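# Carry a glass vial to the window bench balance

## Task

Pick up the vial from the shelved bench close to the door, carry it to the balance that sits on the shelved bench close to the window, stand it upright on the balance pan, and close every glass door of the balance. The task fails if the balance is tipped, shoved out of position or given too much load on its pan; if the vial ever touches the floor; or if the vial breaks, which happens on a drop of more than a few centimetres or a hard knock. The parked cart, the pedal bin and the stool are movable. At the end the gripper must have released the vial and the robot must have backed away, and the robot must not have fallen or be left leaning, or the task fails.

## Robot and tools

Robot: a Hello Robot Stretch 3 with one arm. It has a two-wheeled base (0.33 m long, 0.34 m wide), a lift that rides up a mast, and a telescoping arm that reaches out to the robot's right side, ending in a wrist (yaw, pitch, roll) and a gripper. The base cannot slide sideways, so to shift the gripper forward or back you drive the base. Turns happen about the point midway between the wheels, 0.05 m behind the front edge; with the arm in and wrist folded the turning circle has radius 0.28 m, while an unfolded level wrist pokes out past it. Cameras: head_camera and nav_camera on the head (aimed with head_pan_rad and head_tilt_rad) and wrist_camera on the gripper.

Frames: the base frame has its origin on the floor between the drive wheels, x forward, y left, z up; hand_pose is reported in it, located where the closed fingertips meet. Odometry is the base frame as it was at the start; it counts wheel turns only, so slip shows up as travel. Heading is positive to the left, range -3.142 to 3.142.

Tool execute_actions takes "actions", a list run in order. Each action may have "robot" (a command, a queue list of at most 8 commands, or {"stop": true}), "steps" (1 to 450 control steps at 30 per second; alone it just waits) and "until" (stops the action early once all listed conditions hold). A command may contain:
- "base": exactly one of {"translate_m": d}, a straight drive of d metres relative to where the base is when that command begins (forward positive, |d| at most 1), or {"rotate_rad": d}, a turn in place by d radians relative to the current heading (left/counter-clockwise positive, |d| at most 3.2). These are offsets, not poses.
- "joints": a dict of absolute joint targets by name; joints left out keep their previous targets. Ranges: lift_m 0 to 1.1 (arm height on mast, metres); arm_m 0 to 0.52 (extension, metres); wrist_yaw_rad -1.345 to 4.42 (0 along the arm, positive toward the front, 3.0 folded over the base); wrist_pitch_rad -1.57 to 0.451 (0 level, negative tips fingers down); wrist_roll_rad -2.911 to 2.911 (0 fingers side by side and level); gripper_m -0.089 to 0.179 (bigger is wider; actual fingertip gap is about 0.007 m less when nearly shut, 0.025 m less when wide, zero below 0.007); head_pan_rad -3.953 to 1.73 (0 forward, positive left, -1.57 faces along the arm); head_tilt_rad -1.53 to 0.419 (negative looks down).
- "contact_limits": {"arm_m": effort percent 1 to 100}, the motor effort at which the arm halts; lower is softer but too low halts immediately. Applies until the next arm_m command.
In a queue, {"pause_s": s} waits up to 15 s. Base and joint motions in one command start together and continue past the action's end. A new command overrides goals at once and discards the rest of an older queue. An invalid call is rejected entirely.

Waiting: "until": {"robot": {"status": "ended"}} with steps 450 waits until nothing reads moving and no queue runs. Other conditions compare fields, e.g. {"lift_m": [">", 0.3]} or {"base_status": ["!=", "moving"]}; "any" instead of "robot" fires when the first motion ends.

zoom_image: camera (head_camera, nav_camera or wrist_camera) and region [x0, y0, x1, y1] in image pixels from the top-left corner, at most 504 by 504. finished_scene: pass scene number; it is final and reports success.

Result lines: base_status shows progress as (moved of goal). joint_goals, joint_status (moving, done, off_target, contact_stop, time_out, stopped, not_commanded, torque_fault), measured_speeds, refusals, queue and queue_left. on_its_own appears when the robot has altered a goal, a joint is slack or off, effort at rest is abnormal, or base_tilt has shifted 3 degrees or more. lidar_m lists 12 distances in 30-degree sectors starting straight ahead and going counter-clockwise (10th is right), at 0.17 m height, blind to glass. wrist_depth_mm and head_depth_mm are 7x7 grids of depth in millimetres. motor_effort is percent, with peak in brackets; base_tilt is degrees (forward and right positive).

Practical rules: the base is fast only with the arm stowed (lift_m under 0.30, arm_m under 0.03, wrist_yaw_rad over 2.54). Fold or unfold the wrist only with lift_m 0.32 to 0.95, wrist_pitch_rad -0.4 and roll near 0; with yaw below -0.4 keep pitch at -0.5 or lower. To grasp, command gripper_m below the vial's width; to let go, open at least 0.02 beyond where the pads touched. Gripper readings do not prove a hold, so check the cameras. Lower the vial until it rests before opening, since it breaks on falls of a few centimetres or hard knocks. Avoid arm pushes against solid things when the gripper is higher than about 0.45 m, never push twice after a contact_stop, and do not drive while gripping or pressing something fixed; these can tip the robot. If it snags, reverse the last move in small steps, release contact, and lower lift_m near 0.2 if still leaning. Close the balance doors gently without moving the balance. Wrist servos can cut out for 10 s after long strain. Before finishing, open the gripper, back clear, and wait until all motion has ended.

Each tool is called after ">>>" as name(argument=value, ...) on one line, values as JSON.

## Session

>>> execute_actions(actions=[])

Scene clock: 0.00 s.
robot.base_odometry: x=+0.000 y=+0.000 heading=+0.000 (m, m, rad; robot's odometry frame)
robot.turned_by_wheels: +0.000 (rad since the last result)
robot.turned_by_imu: +0.000 (rad since the last result)
robot.base_tilt: forward=+0.3 right=-0.7 (deg)
robot.lidar_m: 1.93 1.78 1.81 1.54 1.96 1.44 1.67 0.93 0.94 1.17 1.90 2.03
robot.head_depth_mm: 1893 2842 2970 3008 3053 2976 2104 / 1874 2833 3241 3247 3190 3118 2231 / 1872 2795 2943 2944 2985 2964 2216 / 1857 2654 2693 2707 2704 2661 2234 / 1849 2402 2008 1978 1997 1989 1964 / 1835 1889 1851 1849 1836 1831 1833 / 1842 1771 1734 1731 1718 1713 1719
robot.base_status: not_commanded
robot.joint_positions: lift_m=+0.521 arm_m=+0.001 wrist_yaw_rad=+2.852 wrist_pitch_rad=-0.310 wrist_roll_rad=+0.008 gripper_m=+0.037 head_pan_rad=+0.018 head_tilt_rad=-0.018
robot.joint_goals: lift_m=+0.521 arm_m=+0.001 wrist_yaw_rad=+2.852 wrist_pitch_rad=-0.310 wrist_roll_rad=+0.008 gripper_m=+0.037 head_pan_rad=+0.018 head_tilt_rad=-0.018
robot.joint_status: lift_m=not_commanded arm_m=not_commanded wrist_yaw_rad=not_commanded wrist_pitch_rad=not_commanded wrist_roll_rad=not_commanded gripper_m=not_commanded head_pan_rad=not_commanded head_tilt_rad=not_commanded
robot.measured_speeds: translate_m=+0.000 rotate_rad=+0.000 lift_m=+0.000 arm_m=+0.000 wrist_yaw_rad=+0.000 wrist_pitch_rad=+0.000 wrist_roll_rad=+0.000 head_pan_rad=+0.000 head_tilt_rad=+0.000
robot: refusals=0 queue=idle queue_left=0
robot.motor_effort: left_wheel=+1 right_wheel=+0 lift_m=+37 arm_m=-2 wrist_yaw_rad=+0 wrist_pitch_rad=+7 wrist_roll_rad=+0 gripper_m=+0 head_pan_rad=+0 head_tilt_rad=+2 (%)
robot.hand_pose: x=+0.0462 y=+0.0811 z=+0.5587 quat_wxyz=(+0.209, +0.710, +0.007, +0.673) (m; robot's base frame)
robot.wrist_depth_mm: - - - - - - - / - - - - - - - / - - - - - - - / - - - - - - - / - - - - - - 987 / 856 852 870 821 787 822 803 / 721 726 717 705 698 697 693
pictures: head_camera (sideways: a quarter turn clockwise sets it upright), nav_camera (sideways: a quarter turn counterclockwise sets it upright), wrist_camera
Images, in order (width x height): head_camera 896x504, nav_camera 672x504, wrist_camera 644x364.

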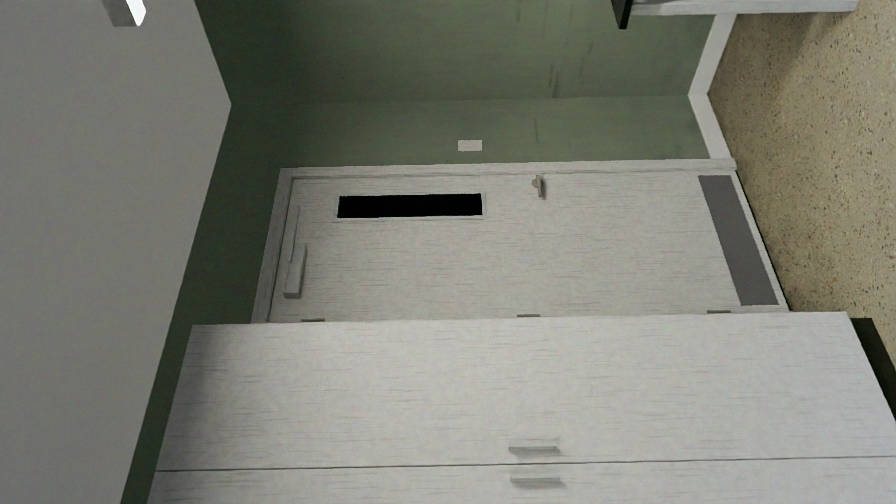

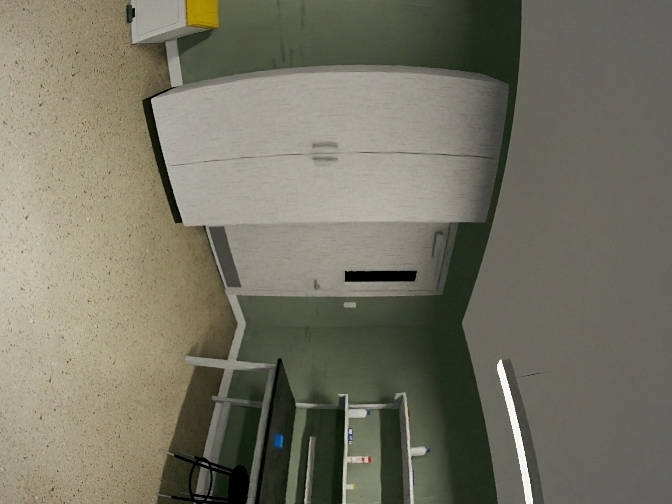

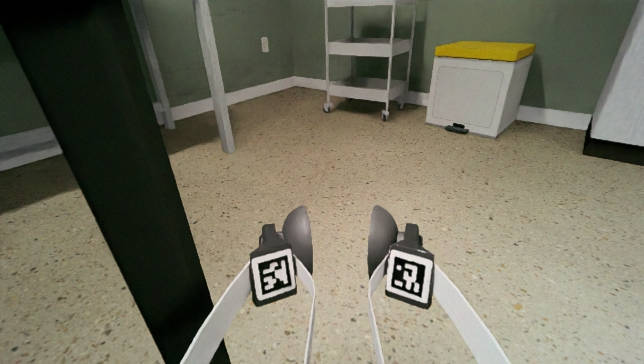

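>>> execute_actions(actions=[{"robot":{"joints":{"head_pan_rad":-0.8,"head_tilt_rad":-0.3,"lift_m":0.28,"wrist_pitch_rad":-0.4}},"steps":100,"until":{"robot":{"status":"ended"}}}])

Scene clock: 4.13 s.
robot.base_odometry: x=+0.000 y=+0.000 heading=+0.000 (m, m, rad; robot's odometry frame)
robot.turned_by_wheels: +0.000 (rad since the last result)
robot.turned_by_imu: +0.000 (rad since the last result)
robot.base_tilt: forward=+0.4 right=-0.6 (deg)
robot.lidar_m: 1.93 1.78 1.81 1.54 1.96 1.44 1.67 0.93 0.94 1.17 1.89 2.04
robot.head_depth_mm: 2251 2353 2491 2602 2722 1986 1548 / 2248 2390 2473 2592 2613 1979 1541 / 2299 2391 2551 2492 2693 1996 1552 / 2318 2432 2583 2264 2674 2013 1559 / 2357 2463 2602 2267 2688 2032 1560 / 2393 2506 2658 2591 2810 2012 1560 / 2389 2510 2657 2631 2827 2045 1575
robot.base_status: not_commanded
robot.joint_positions: lift_m=+0.280 arm_m=+0.001 wrist_yaw_rad=+2.852 wrist_pitch_rad=-0.415 wrist_roll_rad=+0.008 gripper_m=+0.037 head_pan_rad=-0.793 head_tilt_rad=-0.296
robot.joint_goals: lift_m=+0.280 arm_m=+0.001 wrist_yaw_rad=+2.852 wrist_pitch_rad=-0.400 wrist_roll_rad=+0.008 gripper_m=+0.037 head_pan_rad=-0.800 head_tilt_rad=-0.300
robot.joint_status: lift_m=done arm_m=not_commanded wrist_yaw_rad=not_commanded wrist_pitch_rad=done wrist_roll_rad=not_commanded gripper_m=not_commanded head_pan_rad=done head_tilt_rad=done
robot.measured_speeds: translate_m=+0.000 rotate_rad=+0.000 lift_m=+0.000 arm_m=+0.000 wrist_yaw_rad=+0.000 wrist_pitch_rad=+0.000 wrist_roll_rad=+0.000 head_pan_rad=+0.000 head_tilt_rad=+0.000
robot: refusals=0 queue=done queue_left=0
robot.motor_effort: left_wheel=+0(1) right_wheel=+0(0) lift_m=+27(37) arm_m=-2(1) wrist_yaw_rad=+0(0) wrist_pitch_rad=+6(7) wrist_roll_rad=+1(1) gripper_m=+1(0) head_pan_rad=-5(60) head_tilt_rad=-2(18) (%)
robot.hand_pose: x=+0.0429 y=+0.0697 z=+0.2937 quat_wxyz=(+0.244, +0.708, +0.044, +0.661) (m; robot's base frame)
robot.wrist_depth_mm: - - - - - - - / - - - - - - - / 985 - 935 923 906 874 861 / 751 - 715 712 694 679 669 / 592 567 605 574 579 554 550 / 498 490 - 479 448 467 467 / 442 - - 414 406 406 401
pictures: head_camera (sideways: a quarter turn clockwise sets it upright), nav_camera (sideways: a quarter turn counterclockwise sets it upright), wrist_camera
Images, in order (width x height): head_camera 896x504, nav_camera 672x504, wrist_camera 644x364.

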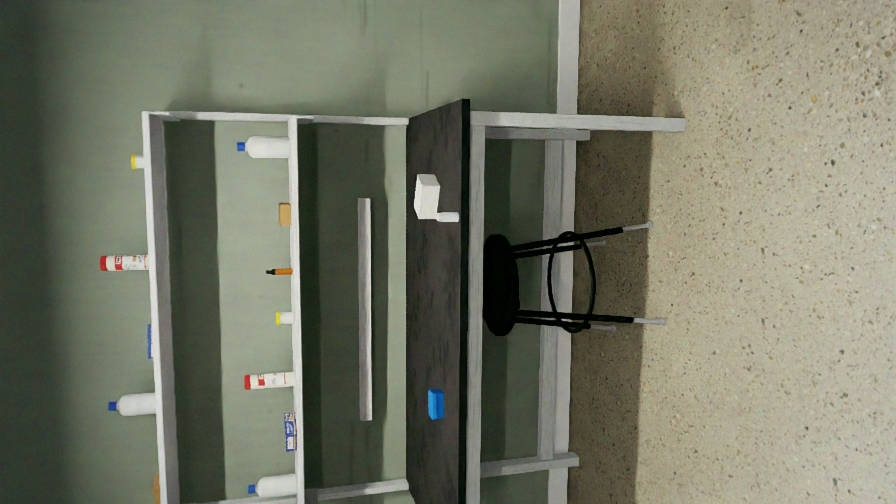

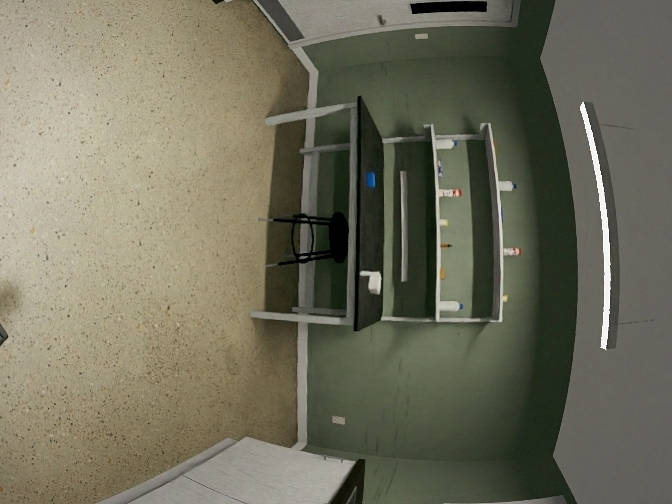

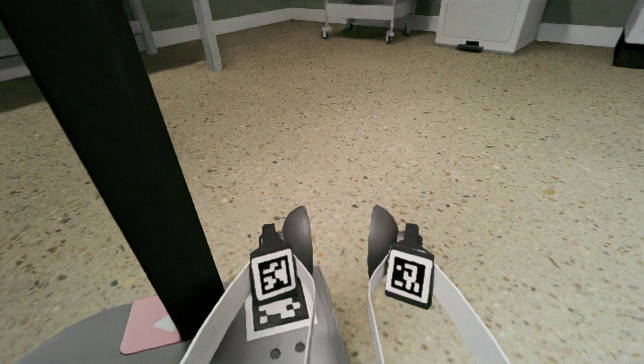

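>>> execute_actions(actions=[{"robot":{"joints":{"head_pan_rad":-3.2,"head_tilt_rad":-0.25},"base":{"rotate_rad":-0.83}},"steps":100,"until":{"robot":{"status":"ended"}}},{"robot":[{"base":{"translate_m":1.0}},{"base":{"translate_m":0.3}}],"steps":1}])

>>> execute_actions(actions=[{"steps":300,"until":{"robot":{"status":"ended"}}},{"robot":{"joints":{"lift_m":0.85,"head_pan_rad":-1.57,"head_tilt_rad":-0.65}},"steps":15},{"robot":{"base":{"rotate_rad":1.55},"joints":{"wrist_yaw_rad":0,"gripper_m":0.09}},"steps":300,"until":{"robot":{"status":"ended"}}},{"robot":{"joints":{"wrist_pitch_rad":-0.1,"wrist_yaw_rad":-0.03}},"steps":60,"until":{"robot":{"status":"ended"}}},{"robot":{"joints":{"wrist_pitch_rad":-0.15}},"steps":60,"until":{"robot":{"status":"ended"}}}])

Scene clock: 9.60 s.
robot.base_odometry: x=+0.000 y=+0.000 heading=-0.830 (m, m, rad; robot's odometry frame)
robot.turned_by_wheels: -0.830 (rad since the last result)
robot.turned_by_imu: -0.832 (rad since the last result)
robot.base_tilt: forward=-0.2 right=-0.9 (deg)
robot.lidar_m: 1.89 2.26 1.80 1.78 2.20 1.54 1.96 1.43 0.95 0.93 0.99 1.44
robot.head_depth_mm: 1800 1900 1986 1633 2178 2073 1602 / 1801 1920 1994 1658 2192 2119 1595 / 1740 1915 2002 1665 2216 2106 1600 / 1819 1922 2011 1706 2216 2110 1619 / 1811 1924 2015 1712 2226 2138 1616 / 1832 1932 2012 1749 2209 2131 1633 / 1836 1922 2026 2066 2204 1970 1559
robot.base_status: moving (translate_m +0.0002 of +1.0000)
robot.joint_positions: lift_m=+0.280 arm_m=+0.001 wrist_yaw_rad=+2.852 wrist_pitch_rad=-0.415 wrist_roll_rad=+0.008 gripper_m=+0.037 head_pan_rad=-3.193 head_tilt_rad=-0.260
robot.joint_goals: lift_m=+0.280 arm_m=+0.001 wrist_yaw_rad=+2.852 wrist_pitch_rad=-0.400 wrist_roll_rad=+0.008 gripper_m=+0.037 head_pan_rad=-3.200 head_tilt_rad=-0.250
robot.joint_status: lift_m=done arm_m=not_commanded wrist_yaw_rad=not_commanded wrist_pitch_rad=done wrist_roll_rad=not_commanded gripper_m=not_commanded head_pan_rad=done head_tilt_rad=done
robot.measured_speeds: translate_m=+0.006 rotate_rad=+0.000 lift_m=+0.000 arm_m=+0.000 wrist_yaw_rad=+0.000 wrist_pitch_rad=+0.000 wrist_roll_rad=+0.000 head_pan_rad=+0.000 head_tilt_rad=+0.000
robot: refusals=0 queue=running queue_left=1
robot.motor_effort: left_wheel=+7(9) right_wheel=+4(9) lift_m=+27(27) arm_m=-2(1) wrist_yaw_rad=+0(0) wrist_pitch_rad=+6(6) wrist_roll_rad=+1(1) gripper_m=+0(0) head_pan_rad=-5(60) head_tilt_rad=+4(8) (%)
robot.hand_pose: x=+0.0429 y=+0.0697 z=+0.2937 quat_wxyz=(+0.244, +0.708, +0.044, +0.661) (m; robot's base frame)
robot.wrist_depth_mm: - - - - - - - / - - - - - - - / 980 - 933 925 905 882 859 / 750 - 715 699 692 671 668 / 597 568 597 568 586 555 544 / 497 493 - 479 450 468 466 / 443 - - 413 410 405 401
pictures: head_camera (sideways: a quarter turn clockwise sets it upright), nav_camera (sideways: a quarter turn counterclockwise sets it upright), wrist_camera
Images, in order (width x height): head_camera 896x504, nav_camera 672x504, wrist_camera 644x364.

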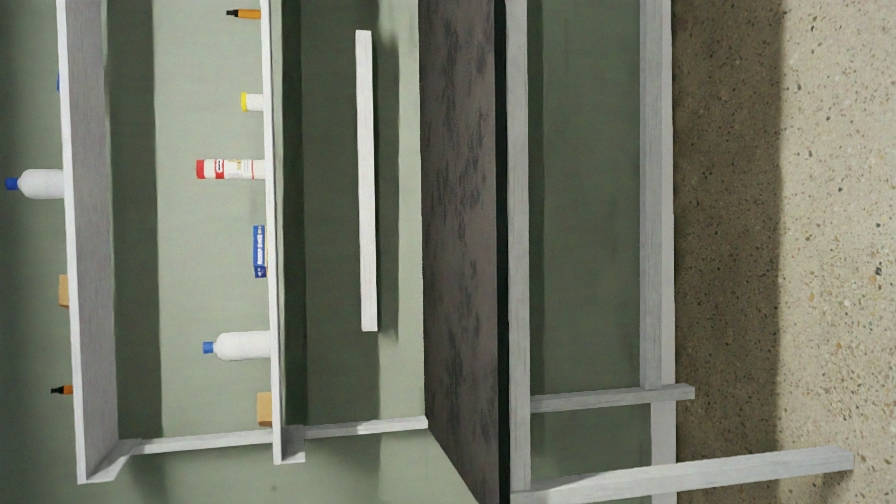

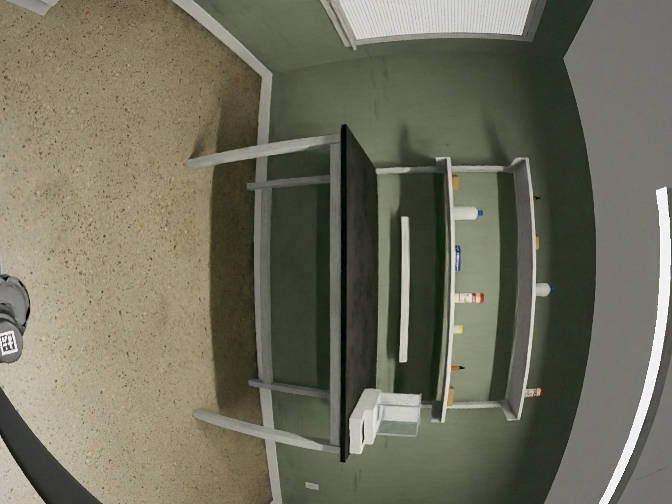

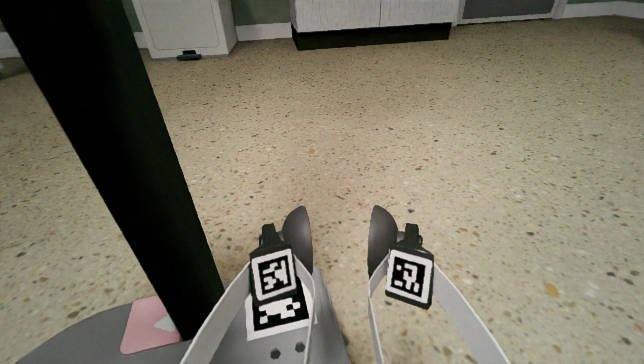

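Scene clock: 24.83 s.
robot.base_odometry: x=+0.877 y=-0.959 heading=+0.720 (m, m, rad; robot's odometry frame)
robot.turned_by_wheels: +1.550 (rad since the last result)
robot.turned_by_imu: +1.564 (rad since the last result)
robot.base_tilt: forward=+0.3 right=-0.6 (deg)
robot.lidar_m: 1.68 1.77 2.67 2.70 1.38 1.06 1.03 1.72 0.65 0.78 0.78 1.29
robot.head_depth_mm: 1015 1232 1338 901 779 989 - / 1108 1258 1249 903 781 1424 - / 1108 1267 1253 905 787 - - / 1101 1231 1264 913 779 1329 1192 / 1120 1239 1274 918 809 1399 1216 / 1130 1247 1283 923 818 1409 1220 / 1146 1253 1290 929 828 1442 1223
robot.base_status: done (rotate_rad +1.5499 of +1.5500)
robot.joint_positions: lift_m=+0.850 arm_m=+0.001 wrist_yaw_rad=-0.027 wrist_pitch_rad=-0.166 wrist_roll_rad=+0.008 gripper_m=+0.090 head_pan_rad=-1.577 head_tilt_rad=-0.642
robot.joint_goals: lift_m=+0.850 arm_m=+0.001 wrist_yaw_rad=-0.030 wrist_pitch_rad=-0.150 wrist_roll_rad=+0.008 gripper_m=+0.090 head_pan_rad=-1.570 head_tilt_rad=-0.650
robot.joint_status: lift_m=done arm_m=not_commanded wrist_yaw_rad=done wrist_pitch_rad=done wrist_roll_rad=not_commanded gripper_m=done head_pan_rad=done head_tilt_rad=done
robot.measured_speeds: translate_m=+0.000 rotate_rad=+0.000 lift_m=+0.000 arm_m=+0.000 wrist_yaw_rad=+0.000 wrist_pitch_rad=+0.000 wrist_roll_rad=+0.000 head_pan_rad=+0.000 head_tilt_rad=+0.000
robot: refusals=0 queue=done queue_left=0
robot.motor_effort: left_wheel=-1(9) right_wheel=+3(7) lift_m=+45(49) arm_m=-1(2) wrist_yaw_rad=-1(5) wrist_pitch_rad=+7(9) wrist_roll_rad=+0(0) gripper_m=+0(96) head_pan_rad=+5(61) head_tilt_rad=-3(22) (%)
robot.hand_pose: x=-0.0283 y=-0.3944 z=+0.9223 quat_wxyz=(+0.701, +0.049, -0.708, -0.069) (m; robot's base frame)
robot.wrist_depth_mm: - - - - 974 970 936 / - - - - - - 990 / - - - - - - - / 654 694 690 621 612 - - / 493 479 504 465 465 460 - / - 488 636 451 415 391 386 / - - - - - - -
pictures: head_camera (sideways: a quarter turn clockwise sets it upright), nav_camera (sideways: a quarter turn counterclockwise sets it upright), wrist_camera
Images, in order (width x height): head_camera 896x504, nav_camera 672x504, wrist_camera 644x364.

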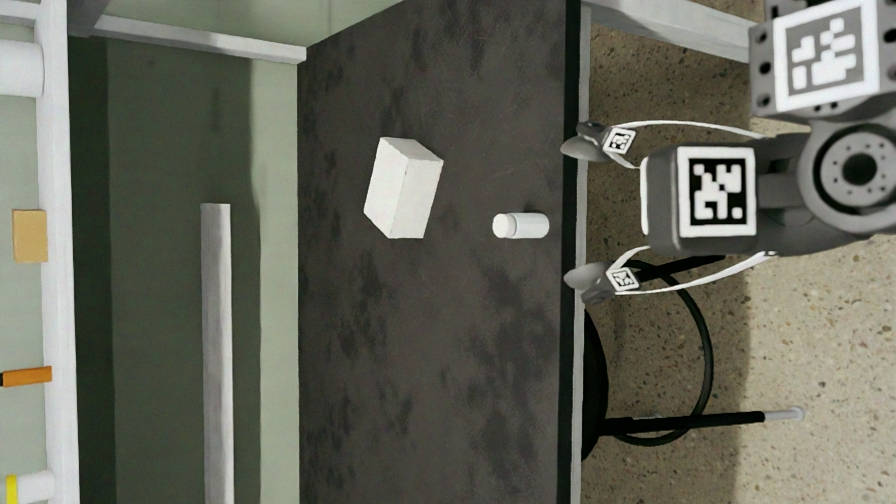

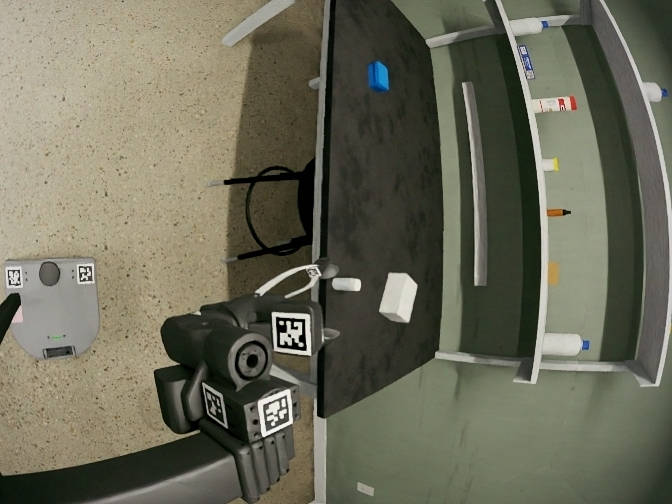

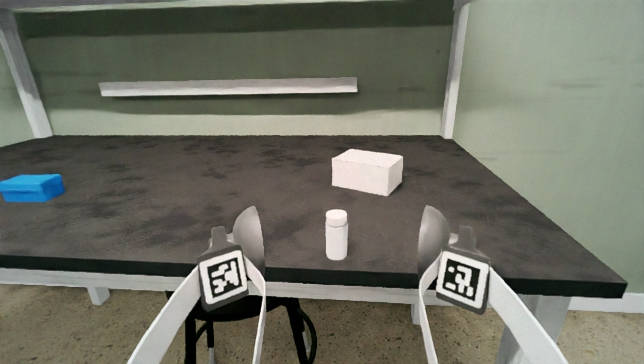

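>>> execute_actions(actions=[{"robot":{"joints":{"lift_m":0.742,"arm_m":0.1}},"steps":100,"until":{"robot":{"status":"ended"}}},{"robot":{"joints":{"arm_m":0.19},"contact_limits":{"arm_m":15}},"steps":100,"until":{"robot":{"status":"ended"}}}])

Scene clock: 30.93 s.
robot.base_odometry: x=+0.877 y=-0.959 heading=+0.720 (m, m, rad; robot's odometry frame)
robot.turned_by_wheels: +0.000 (rad since the last result)
robot.turned_by_imu: +0.000 (rad since the last result)
robot.base_tilt: forward=+0.3 right=-0.6 (deg)
robot.lidar_m: 1.68 1.77 2.68 2.70 1.38 1.05 1.03 1.72 0.65 0.78 0.79 1.29
robot.head_depth_mm: 1015 1237 1338 901 777 916 - / 1106 1258 1242 903 752 - 1213 / 1112 1262 1252 906 758 - 1214 / 1105 1230 1261 914 807 1353 1218 / 1119 1236 1271 918 813 1395 1213 / 1126 1251 1284 926 820 1374 1213 / 1141 1249 1289 930 825 1444 1221
robot.base_status: done (rotate_rad +1.5499 of +1.5500)
robot.joint_positions: lift_m=+0.742 arm_m=+0.190 wrist_yaw_rad=-0.029 wrist_pitch_rad=-0.167 wrist_roll_rad=+0.008 gripper_m=+0.090 head_pan_rad=-1.577 head_tilt_rad=-0.642
robot.joint_goals: lift_m=+0.742 arm_m=+0.190 wrist_yaw_rad=-0.030 wrist_pitch_rad=-0.150 wrist_roll_rad=+0.008 gripper_m=+0.090 head_pan_rad=-1.570 head_tilt_rad=-0.650
robot.joint_status: lift_m=done arm_m=done wrist_yaw_rad=done wrist_pitch_rad=done wrist_roll_rad=not_commanded gripper_m=done head_pan_rad=done head_tilt_rad=done
robot.measured_speeds: translate_m=+0.000 rotate_rad=+0.000 lift_m=+0.000 arm_m=+0.000 wrist_yaw_rad=+0.000 wrist_pitch_rad=+0.000 wrist_roll_rad=+0.000 head_pan_rad=+0.000 head_tilt_rad=+0.000
robot: refusals=0 queue=done queue_left=0
robot.motor_effort: left_wheel=-1(1) right_wheel=+3(3) lift_m=+27(46) arm_m=+3(2) wrist_yaw_rad=-1(2) wrist_pitch_rad=+7(7) wrist_roll_rad=+1(0) gripper_m=+0(1) head_pan_rad=+5(5) head_tilt_rad=-3(3) (%)
robot.contact_limits: arm_m 15 (drawing in: default 33, maximum 53; extending or still: default 42, maximum 70)
robot.hand_pose: x=-0.0286 y=-0.5832 z=+0.8146 quat_wxyz=(+0.701, +0.049, -0.708, -0.070) (m; robot's base frame)
robot.wrist_depth_mm: 906 879 859 833 823 800 786 / 970 938 922 889 864 850 831 / 738 694 683 578 430 632 869 / 397 388 379 374 367 360 355 / 274 270 282 189 259 256 253 / 209 206 195 193 196 202 196 / - 254 189 181 176 171 165
pictures: head_camera (sideways: a quarter turn clockwise sets it upright), nav_camera (sideways: a quarter turn counterclockwise sets it upright), wrist_camera
Images, in order (width x height): head_camera 896x504, nav_camera 672x504, wrist_camera 644x364.

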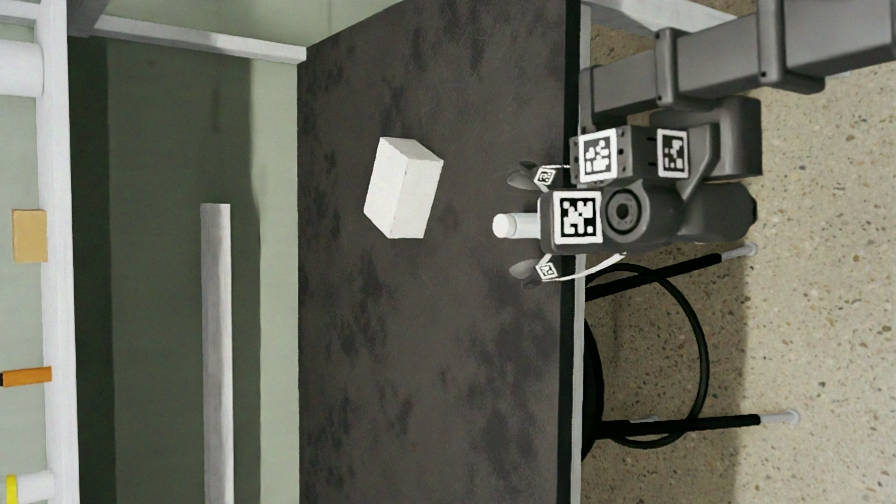

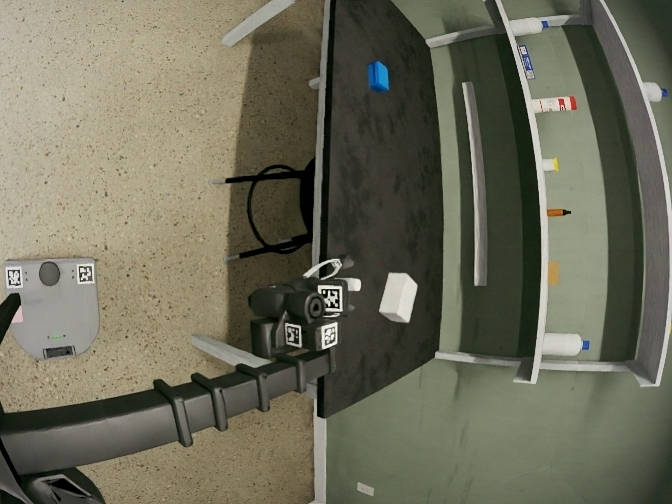

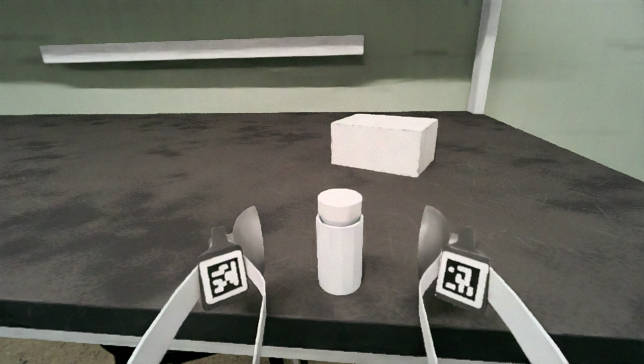

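>>> execute_actions(actions=[{"robot":{"joints":{"lift_m":0.728,"arm_m":0.207}},"steps":100,"until":{"robot":{"status":"ended"}}},{"robot":{"joints":{"gripper_m":-0.02}},"steps":100,"until":{"robot":{"status":"ended"}}}])

Scene clock: 34.60 s.
robot.base_odometry: x=+0.877 y=-0.959 heading=+0.720 (m, m, rad; robot's odometry frame)
robot.turned_by_wheels: +0.000 (rad since the last result)
robot.turned_by_imu: +0.000 (rad since the last result)
robot.base_tilt: forward=+0.3 right=-0.6 (deg)
robot.lidar_m: 1.69 1.77 2.67 2.70 1.38 1.06 1.03 1.72 0.65 0.78 0.79 1.29
robot.head_depth_mm: 1011 1233 1337 898 778 922 - / 1103 1266 1242 903 757 - 1181 / 1114 1268 1254 907 759 - 1208 / 1101 1238 1261 915 806 1361 1219 / 1114 1240 1275 919 813 1407 1216 / 1121 1242 1280 924 823 1367 1229 / 1145 1250 1292 928 828 1446 1228
robot.base_status: done (rotate_rad +1.5499 of +1.5500)
robot.joint_positions: lift_m=+0.728 arm_m=+0.207 wrist_yaw_rad=-0.029 wrist_pitch_rad=-0.168 wrist_roll_rad=+0.008 gripper_m=-0.019 head_pan_rad=-1.577 head_tilt_rad=-0.642
robot.joint_goals: lift_m=+0.728 arm_m=+0.207 wrist_yaw_rad=-0.030 wrist_pitch_rad=-0.150 wrist_roll_rad=+0.008 gripper_m=-0.020 head_pan_rad=-1.570 head_tilt_rad=-0.650
robot.joint_status: lift_m=done arm_m=done wrist_yaw_rad=done wrist_pitch_rad=done wrist_roll_rad=not_commanded gripper_m=done head_pan_rad=done head_tilt_rad=done
robot.measured_speeds: translate_m=+0.000 rotate_rad=+0.000 lift_m=+0.000 arm_m=+0.000 wrist_yaw_rad=+0.000 wrist_pitch_rad=+0.000 wrist_roll_rad=+0.000 head_pan_rad=+0.000 head_tilt_rad=+0.000
robot: refusals=0 queue=done queue_left=0
robot.motor_effort: left_wheel=-1(1) right_wheel=+3(3) lift_m=+27(30) arm_m=+3(3) wrist_yaw_rad=-1(1) wrist_pitch_rad=+7(7) wrist_roll_rad=+0(0) gripper_m=-30(98) head_pan_rad=+5(5) head_tilt_rad=-3(3) (%)
robot.hand_pose: x=-0.0286 y=-0.6002 z=+0.8005 quat_wxyz=(+0.701, +0.049, -0.708, -0.070) (m; robot's base frame)
robot.wrist_depth_mm: 890 850 833 806 796 781 764 / 936 924 883 869 852 824 815 / 655 622 607 454 376 552 863 / 355 348 342 313 329 322 319 / 243 242 238 161 238 229 226 / 187 185 183 167 178 177 175 / 242 172 165 159 155 150 145
pictures: head_camera (sideways: a quarter turn clockwise sets it upright), nav_camera (sideways: a quarter turn counterclockwise sets it upright), wrist_camera
Images, in order (width x height): head_camera 896x504, nav_camera 672x504, wrist_camera 644x364.

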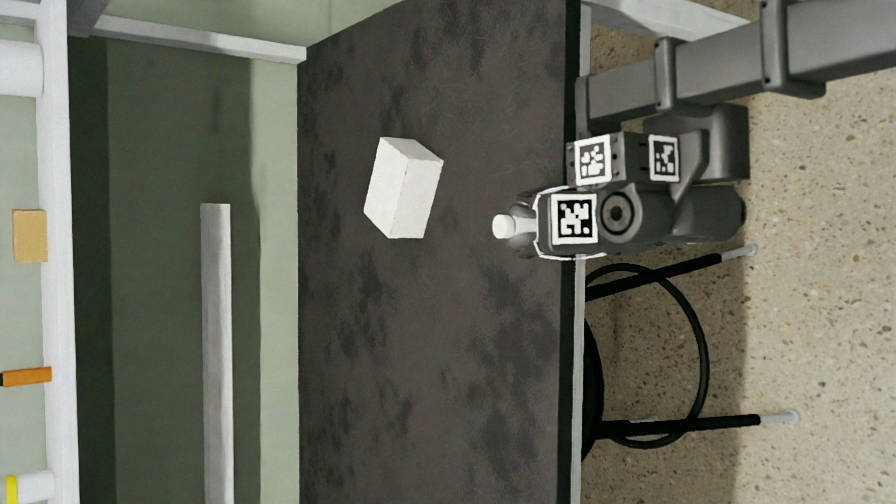

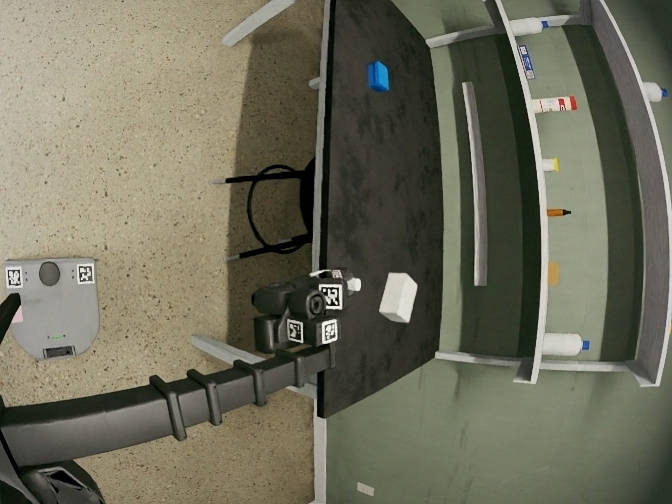

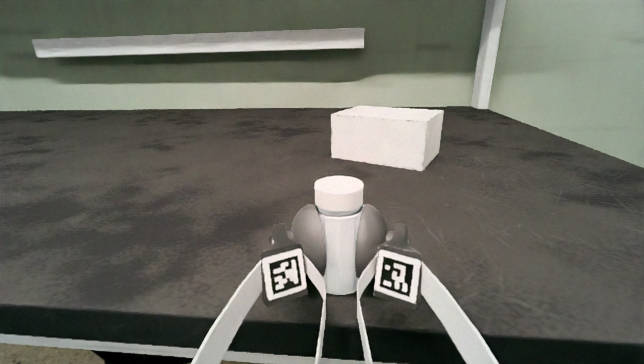

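>>> execute_actions(actions=[{"robot":{"joints":{"lift_m":0.77}},"steps":100,"until":{"robot":{"status":"ended"}}},{"robot":{"joints":{"arm_m":0,"head_pan_rad":-3.14,"head_tilt_rad":-0.5}},"steps":150,"until":{"robot":{"arm_m":["<",0.05]}}},{"robot":{"base":{"rotate_rad":-2.16},"joints":{"wrist_pitch_rad":-0.4}},"steps":25},{"robot":{"joints":{"wrist_yaw_rad":2.8,"lift_m":0.42}},"steps":150,"until":{"robot":{"wrist_yaw_rad":[">",2.7]}}},{"robot":{"joints":{"lift_m":0.31}},"steps":150,"until":{"robot":{"status":"ended"}}},{"robot":[{"joints":{"lift_m":0.285}},{"base":{"translate_m":-1.0}},{"base":{"translate_m":-0.8}}],"steps":450,"until":{"robot":{"status":"ended"}}}])

Scene clock: 61.00 s.
robot.base_odometry: x=+0.643 y=+0.825 heading=-1.440 (m, m, rad; robot's odometry frame)
robot.turned_by_wheels: -2.160 (rad since the last result)
robot.turned_by_imu: -2.179 (rad since the last result)
robot.base_tilt: forward=+0.4 right=-0.6 (deg)
robot.lidar_m: 2.44 2.17 1.09 0.87 0.80 0.82 0.99 1.05 1.75 1.89 1.95 2.00
robot.head_depth_mm: 1357 1440 1525 1319 1250 1442 1297 / 1514 1620 1729 1358 1388 1447 1297 / 1720 1866 2014 1427 1517 1538 1305 / 1812 1964 2168 2319 2016 1594 1310 / 1718 1838 2010 2192 2023 1607 1316 / 1618 1744 1880 2048 2042 1605 1322 / 1554 1657 1786 1913 1985 1618 1328
robot.base_status: done (translate_m -0.8000 of -0.8000)
robot.joint_positions: lift_m=+0.285 arm_m=+0.001 wrist_yaw_rad=+2.798 wrist_pitch_rad=-0.418 wrist_roll_rad=+0.008 gripper_m=-0.019 head_pan_rad=-3.133 head_tilt_rad=-0.506
robot.joint_goals: lift_m=+0.285 arm_m=+0.000 wrist_yaw_rad=+2.800 wrist_pitch_rad=-0.400 wrist_roll_rad=+0.008 gripper_m=-0.020 head_pan_rad=-3.140 head_tilt_rad=-0.500
robot.joint_status: lift_m=done arm_m=done wrist_yaw_rad=done wrist_pitch_rad=done wrist_roll_rad=not_commanded gripper_m=done head_pan_rad=done head_tilt_rad=done
robot.measured_speeds: translate_m=+0.000 rotate_rad=+0.000 lift_m=+0.000 arm_m=+0.000 wrist_yaw_rad=+0.000 wrist_pitch_rad=+0.000 wrist_roll_rad=+0.000 head_pan_rad=+0.000 head_tilt_rad=+0.000
robot: refusals=0 queue=done queue_left=0
robot.motor_effort: left_wheel=+2(7) right_wheel=-2(9) lift_m=+28(51) arm_m=-5(6) wrist_yaw_rad=+2(2) wrist_pitch_rad=+7(7) wrist_roll_rad=+1(1) gripper_m=-18(22) head_pan_rad=-5(59) head_tilt_rad=+3(14) (%)
robot.hand_pose: x=+0.0543 y=+0.0654 z=+0.2981 quat_wxyz=(+0.263, +0.709, +0.025, +0.654) (m; robot's base frame)
robot.wrist_depth_mm: - - 829 - - - - / - - 929 - - - - / - 957 953 912 907 878 877 / 664 744 730 683 702 678 669 / 597 - 583 161 568 561 556 / 499 481 512 455 475 469 471 / 442 - - 410 411 408 405
pictures: head_camera (sideways: a quarter turn clockwise sets it upright), nav_camera (sideways: a quarter turn counterclockwise sets it upright), wrist_camera
Images, in order (width x height): head_camera 896x504, nav_camera 672x504, wrist_camera 644x364.

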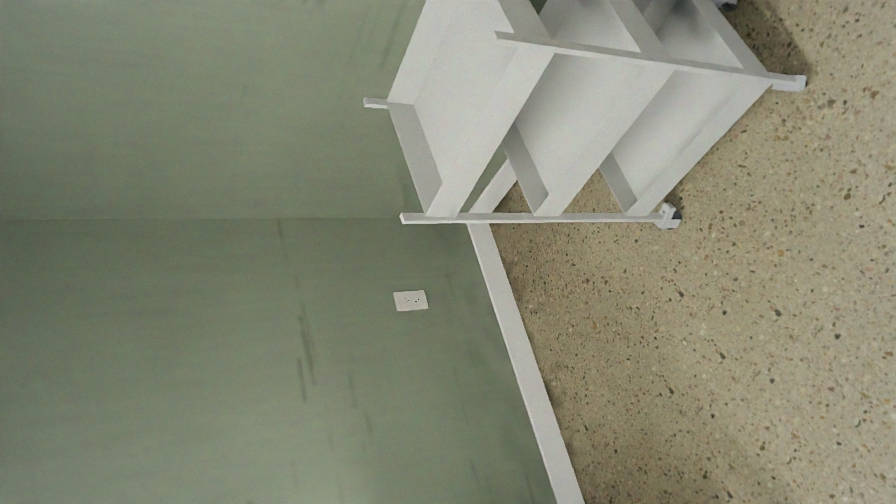

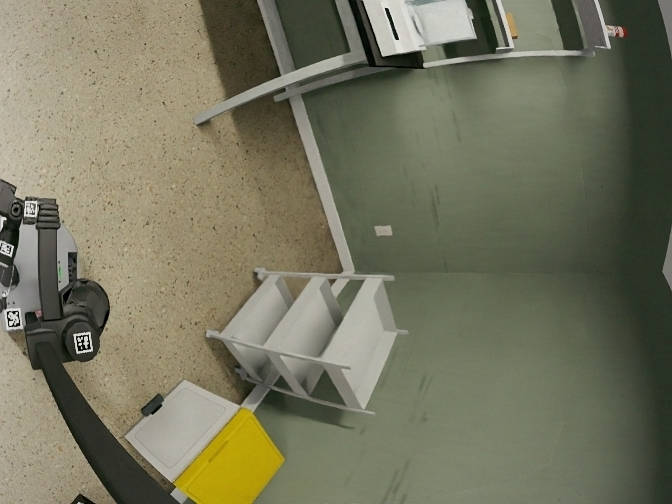

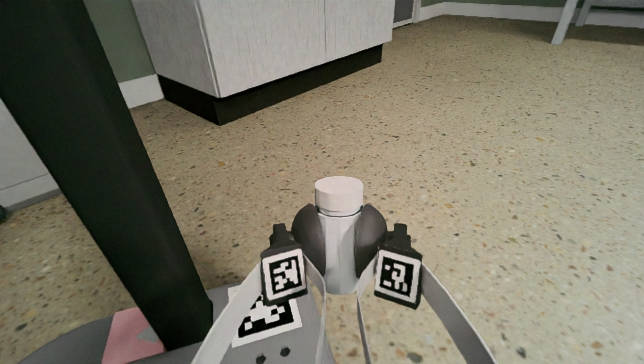

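>>> execute_actions(actions=[{"robot":[{"base":{"translate_m":-0.45},"joints":{"head_pan_rad":-2.2,"head_tilt_rad":-0.5}},{"base":{"rotate_rad":0.3}},{"base":{"translate_m":-0.6}},{"base":{"rotate_rad":0.255},"joints":{"lift_m":0.9}}],"steps":450,"until":{"robot":{"status":"ended"}}}])

Scene clock: 81.37 s.
robot.base_odometry: x=+0.333 y=+1.817 heading=-0.885 (m, m, rad; robot's odometry frame)
robot.turned_by_wheels: +0.555 (rad since the last result)
robot.turned_by_imu: +0.551 (rad since the last result)
robot.base_tilt: forward=+0.3 right=-0.6 (deg)
robot.lidar_m: 1.45 0.47 0.33 0.30 0.88 0.91 0.88 0.86 0.52 0.51 2.53 3.33
robot.head_depth_mm: 625 950 1016 905 1023 1231 1292 / 583 1054 1118 837 1345 1388 - / 1065 1158 1218 826 1510 1544 - / 1207 1260 680 692 715 1641 - / 1356 1449 755 639 644 1644 - / 1619 1815 1354 629 587 1563 - / 1679 2277 1271 667 564 606 1262
robot.base_status: done (rotate_rad +0.2549 of +0.2550)
robot.joint_positions: lift_m=+0.900 arm_m=+0.001 wrist_yaw_rad=+2.798 wrist_pitch_rad=-0.418 wrist_roll_rad=+0.008 gripper_m=-0.019 head_pan_rad=-2.207 head_tilt_rad=-0.506
robot.joint_goals: lift_m=+0.900 arm_m=+0.000 wrist_yaw_rad=+2.800 wrist_pitch_rad=-0.400 wrist_roll_rad=+0.008 gripper_m=-0.020 head_pan_rad=-2.200 head_tilt_rad=-0.500
robot.joint_status: lift_m=done arm_m=done wrist_yaw_rad=done wrist_pitch_rad=done wrist_roll_rad=not_commanded gripper_m=done head_pan_rad=done head_tilt_rad=done
robot.measured_speeds: translate_m=+0.000 rotate_rad=+0.000 lift_m=+0.000 arm_m=+0.000 wrist_yaw_rad=+0.000 wrist_pitch_rad=+0.000 wrist_roll_rad=+0.000 head_pan_rad=+0.000 head_tilt_rad=+0.000
robot: refusals=0 queue=done queue_left=0
robot.motor_effort: left_wheel=-1(9) right_wheel=+2(10) lift_m=+46(50) arm_m=-5(6) wrist_yaw_rad=+2(2) wrist_pitch_rad=+7(7) wrist_roll_rad=+0(1) gripper_m=-18(18) head_pan_rad=+5(62) head_tilt_rad=+3(3) (%)
robot.hand_pose: x=+0.0543 y=+0.0654 z=+0.9123 quat_wxyz=(+0.263, +0.709, +0.026, +0.654) (m; robot's base frame)
robot.wrist_depth_mm: - 730 788 842 912 990 - / - 790 840 918 - - - / - 866 737 771 810 - - / 862 954 675 613 563 943 - / 951 - 479 161 - 909 - / - - - 649 979 - - / - - 770 874 972 - -
pictures: head_camera (sideways: a quarter turn clockwise sets it upright), nav_camera (sideways: a quarter turn counterclockwise sets it upright), wrist_camera
Images, in order (width x height): head_camera 896x504, nav_camera 672x504, wrist_camera 644x364.

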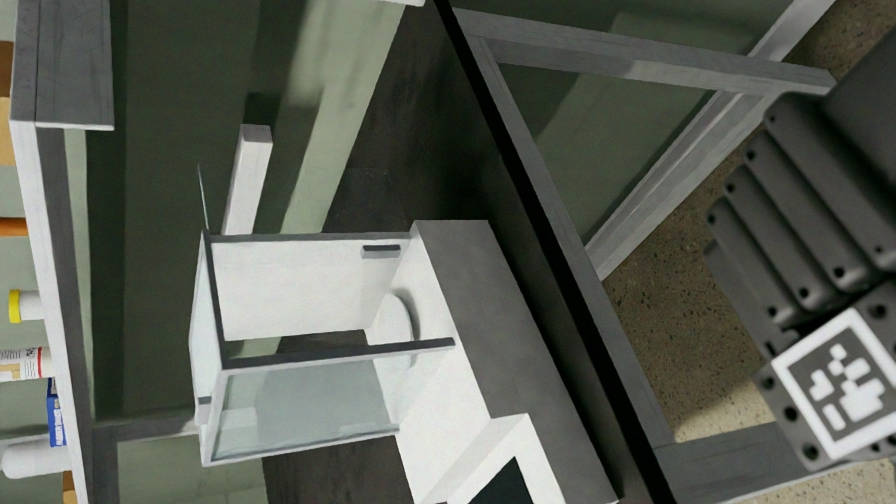

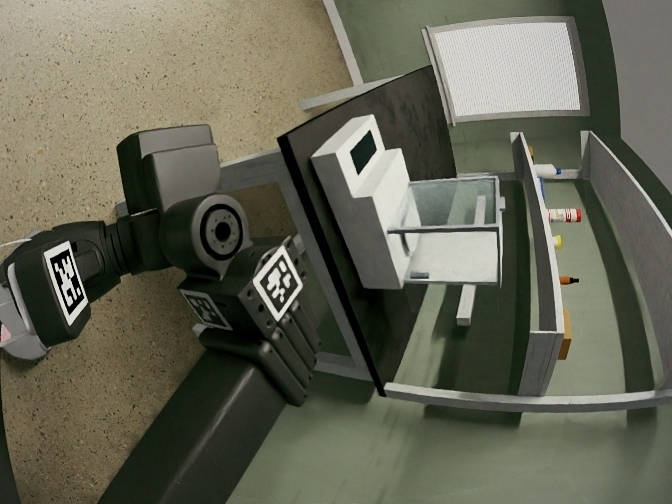

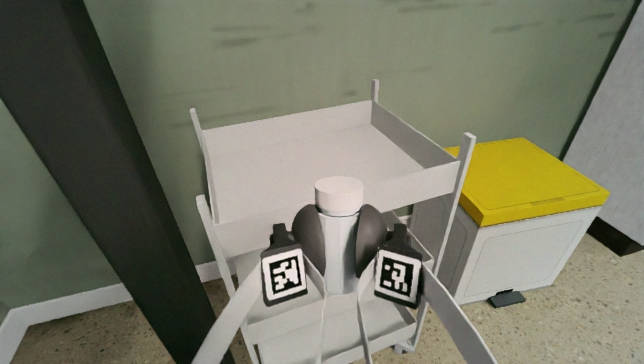

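>>> execute_actions(actions=[{"robot":{"joints":{"head_pan_rad":-1.65,"head_tilt_rad":-0.4,"wrist_yaw_rad":0.0},"base":{"translate_m":-0.31}},"steps":150,"until":{"robot":{"wrist_yaw_rad":["<",1.2]}}},{"robot":{"joints":{"lift_m":1.03,"wrist_pitch_rad":-0.1,"wrist_yaw_rad":-0.03}},"steps":200,"until":{"robot":{"status":"ended"}}},{"robot":{"joints":{"wrist_pitch_rad":-0.15,"wrist_yaw_rad":-0.03}},"steps":150,"until":{"robot":{"status":"ended"}}}])

Scene clock: 89.00 s.
robot.base_odometry: x=+0.137 y=+2.057 heading=-0.885 (m, m, rad; robot's odometry frame)
robot.turned_by_wheels: +0.000 (rad since the last result)
robot.turned_by_imu: -0.001 (rad since the last result)
robot.base_tilt: forward=+0.3 right=-0.7 (deg)
robot.lidar_m: 1.75 0.44 0.39 0.85 0.80 0.59 0.57 0.60 0.63 1.81 0.53 3.31
robot.head_depth_mm: 648 1337 1327 1175 - - - / 1009 1721 1726 1099 - - - / 2445 2532 627 664 - - - / 2471 2660 2767 1116 - - - / 2454 2619 1799 981 550 570 1409 / 2443 2599 2751 1053 551 559 1410 / 2417 2586 2775 2908 597 552 643
robot.base_status: done (translate_m -0.3100 of -0.3100)
robot.joint_positions: lift_m=+1.030 arm_m=+0.001 wrist_yaw_rad=-0.028 wrist_pitch_rad=-0.168 wrist_roll_rad=+0.008 gripper_m=-0.019 head_pan_rad=-1.657 head_tilt_rad=-0.409
robot.joint_goals: lift_m=+1.030 arm_m=+0.000 wrist_yaw_rad=-0.030 wrist_pitch_rad=-0.150 wrist_roll_rad=+0.008 gripper_m=-0.020 head_pan_rad=-1.650 head_tilt_rad=-0.400
robot.joint_status: lift_m=done arm_m=done wrist_yaw_rad=done wrist_pitch_rad=done wrist_roll_rad=not_commanded gripper_m=done head_pan_rad=done head_tilt_rad=done
robot.measured_speeds: translate_m=+0.000 rotate_rad=+0.000 lift_m=+0.000 arm_m=+0.000 wrist_yaw_rad=+0.000 wrist_pitch_rad=+0.000 wrist_roll_rad=+0.000 head_pan_rad=+0.000 head_tilt_rad=+0.000
robot: refusals=0 queue=done queue_left=0
robot.motor_effort: left_wheel=-1(6) right_wheel=+3(3) lift_m=+46(48) arm_m=-5(5) wrist_yaw_rad=-2(1) wrist_pitch_rad=+7(10) wrist_roll_rad=+1(1) gripper_m=-18(18) head_pan_rad=+5(49) head_tilt_rad=+4(11) (%)
robot.hand_pose: x=-0.0284 y=-0.3944 z=+1.1018 quat_wxyz=(+0.701, +0.049, -0.708, -0.070) (m; robot's base frame)
robot.wrist_depth_mm: - - - - - 984 649 / - - - - 411 924 626 / - - - - 421 967 582 / - - 831 405 475 719 648 / - - 359 161 482 509 497 / - 338 329 337 378 394 390 / - 331 327 326 323 322 317
pictures: head_camera (sideways: a quarter turn clockwise sets it upright), nav_camera (sideways: a quarter turn counterclockwise sets it upright), wrist_camera
Images, in order (width x height): head_camera 896x504, nav_camera 672x504, wrist_camera 644x364.

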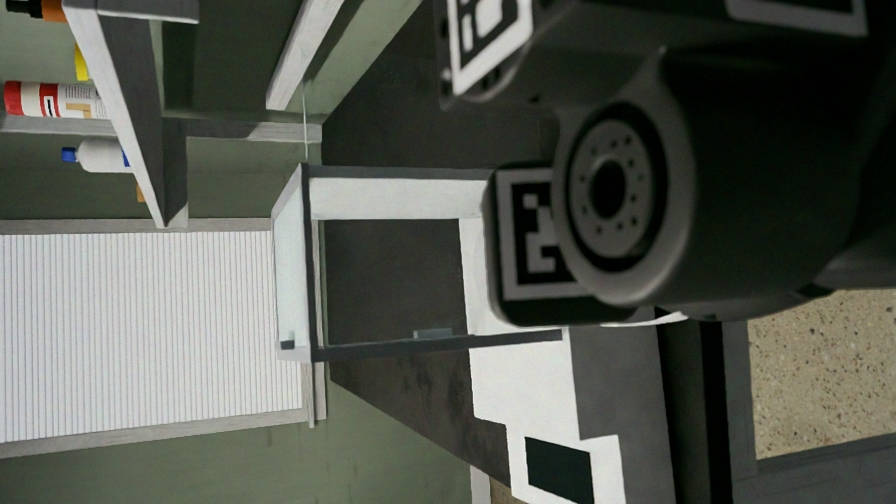

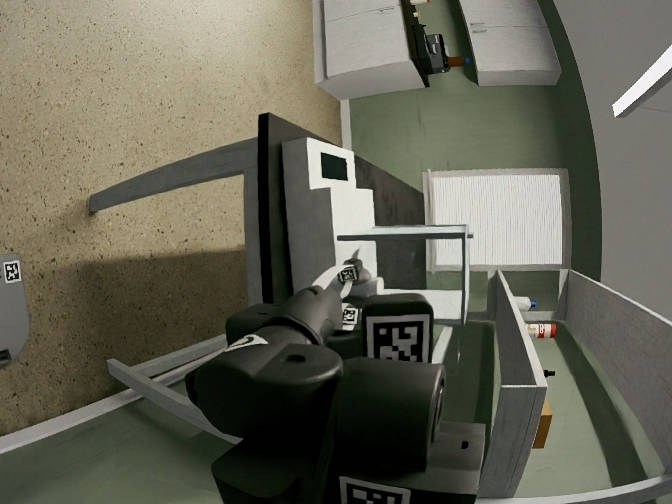

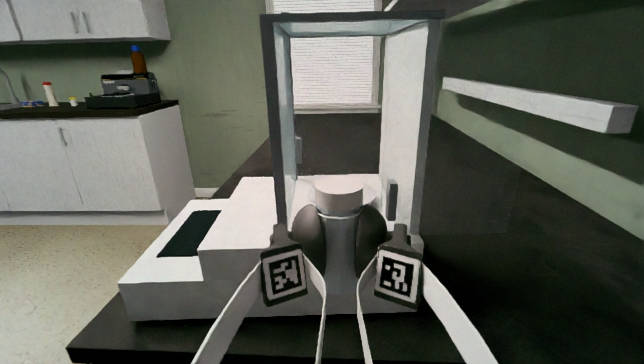

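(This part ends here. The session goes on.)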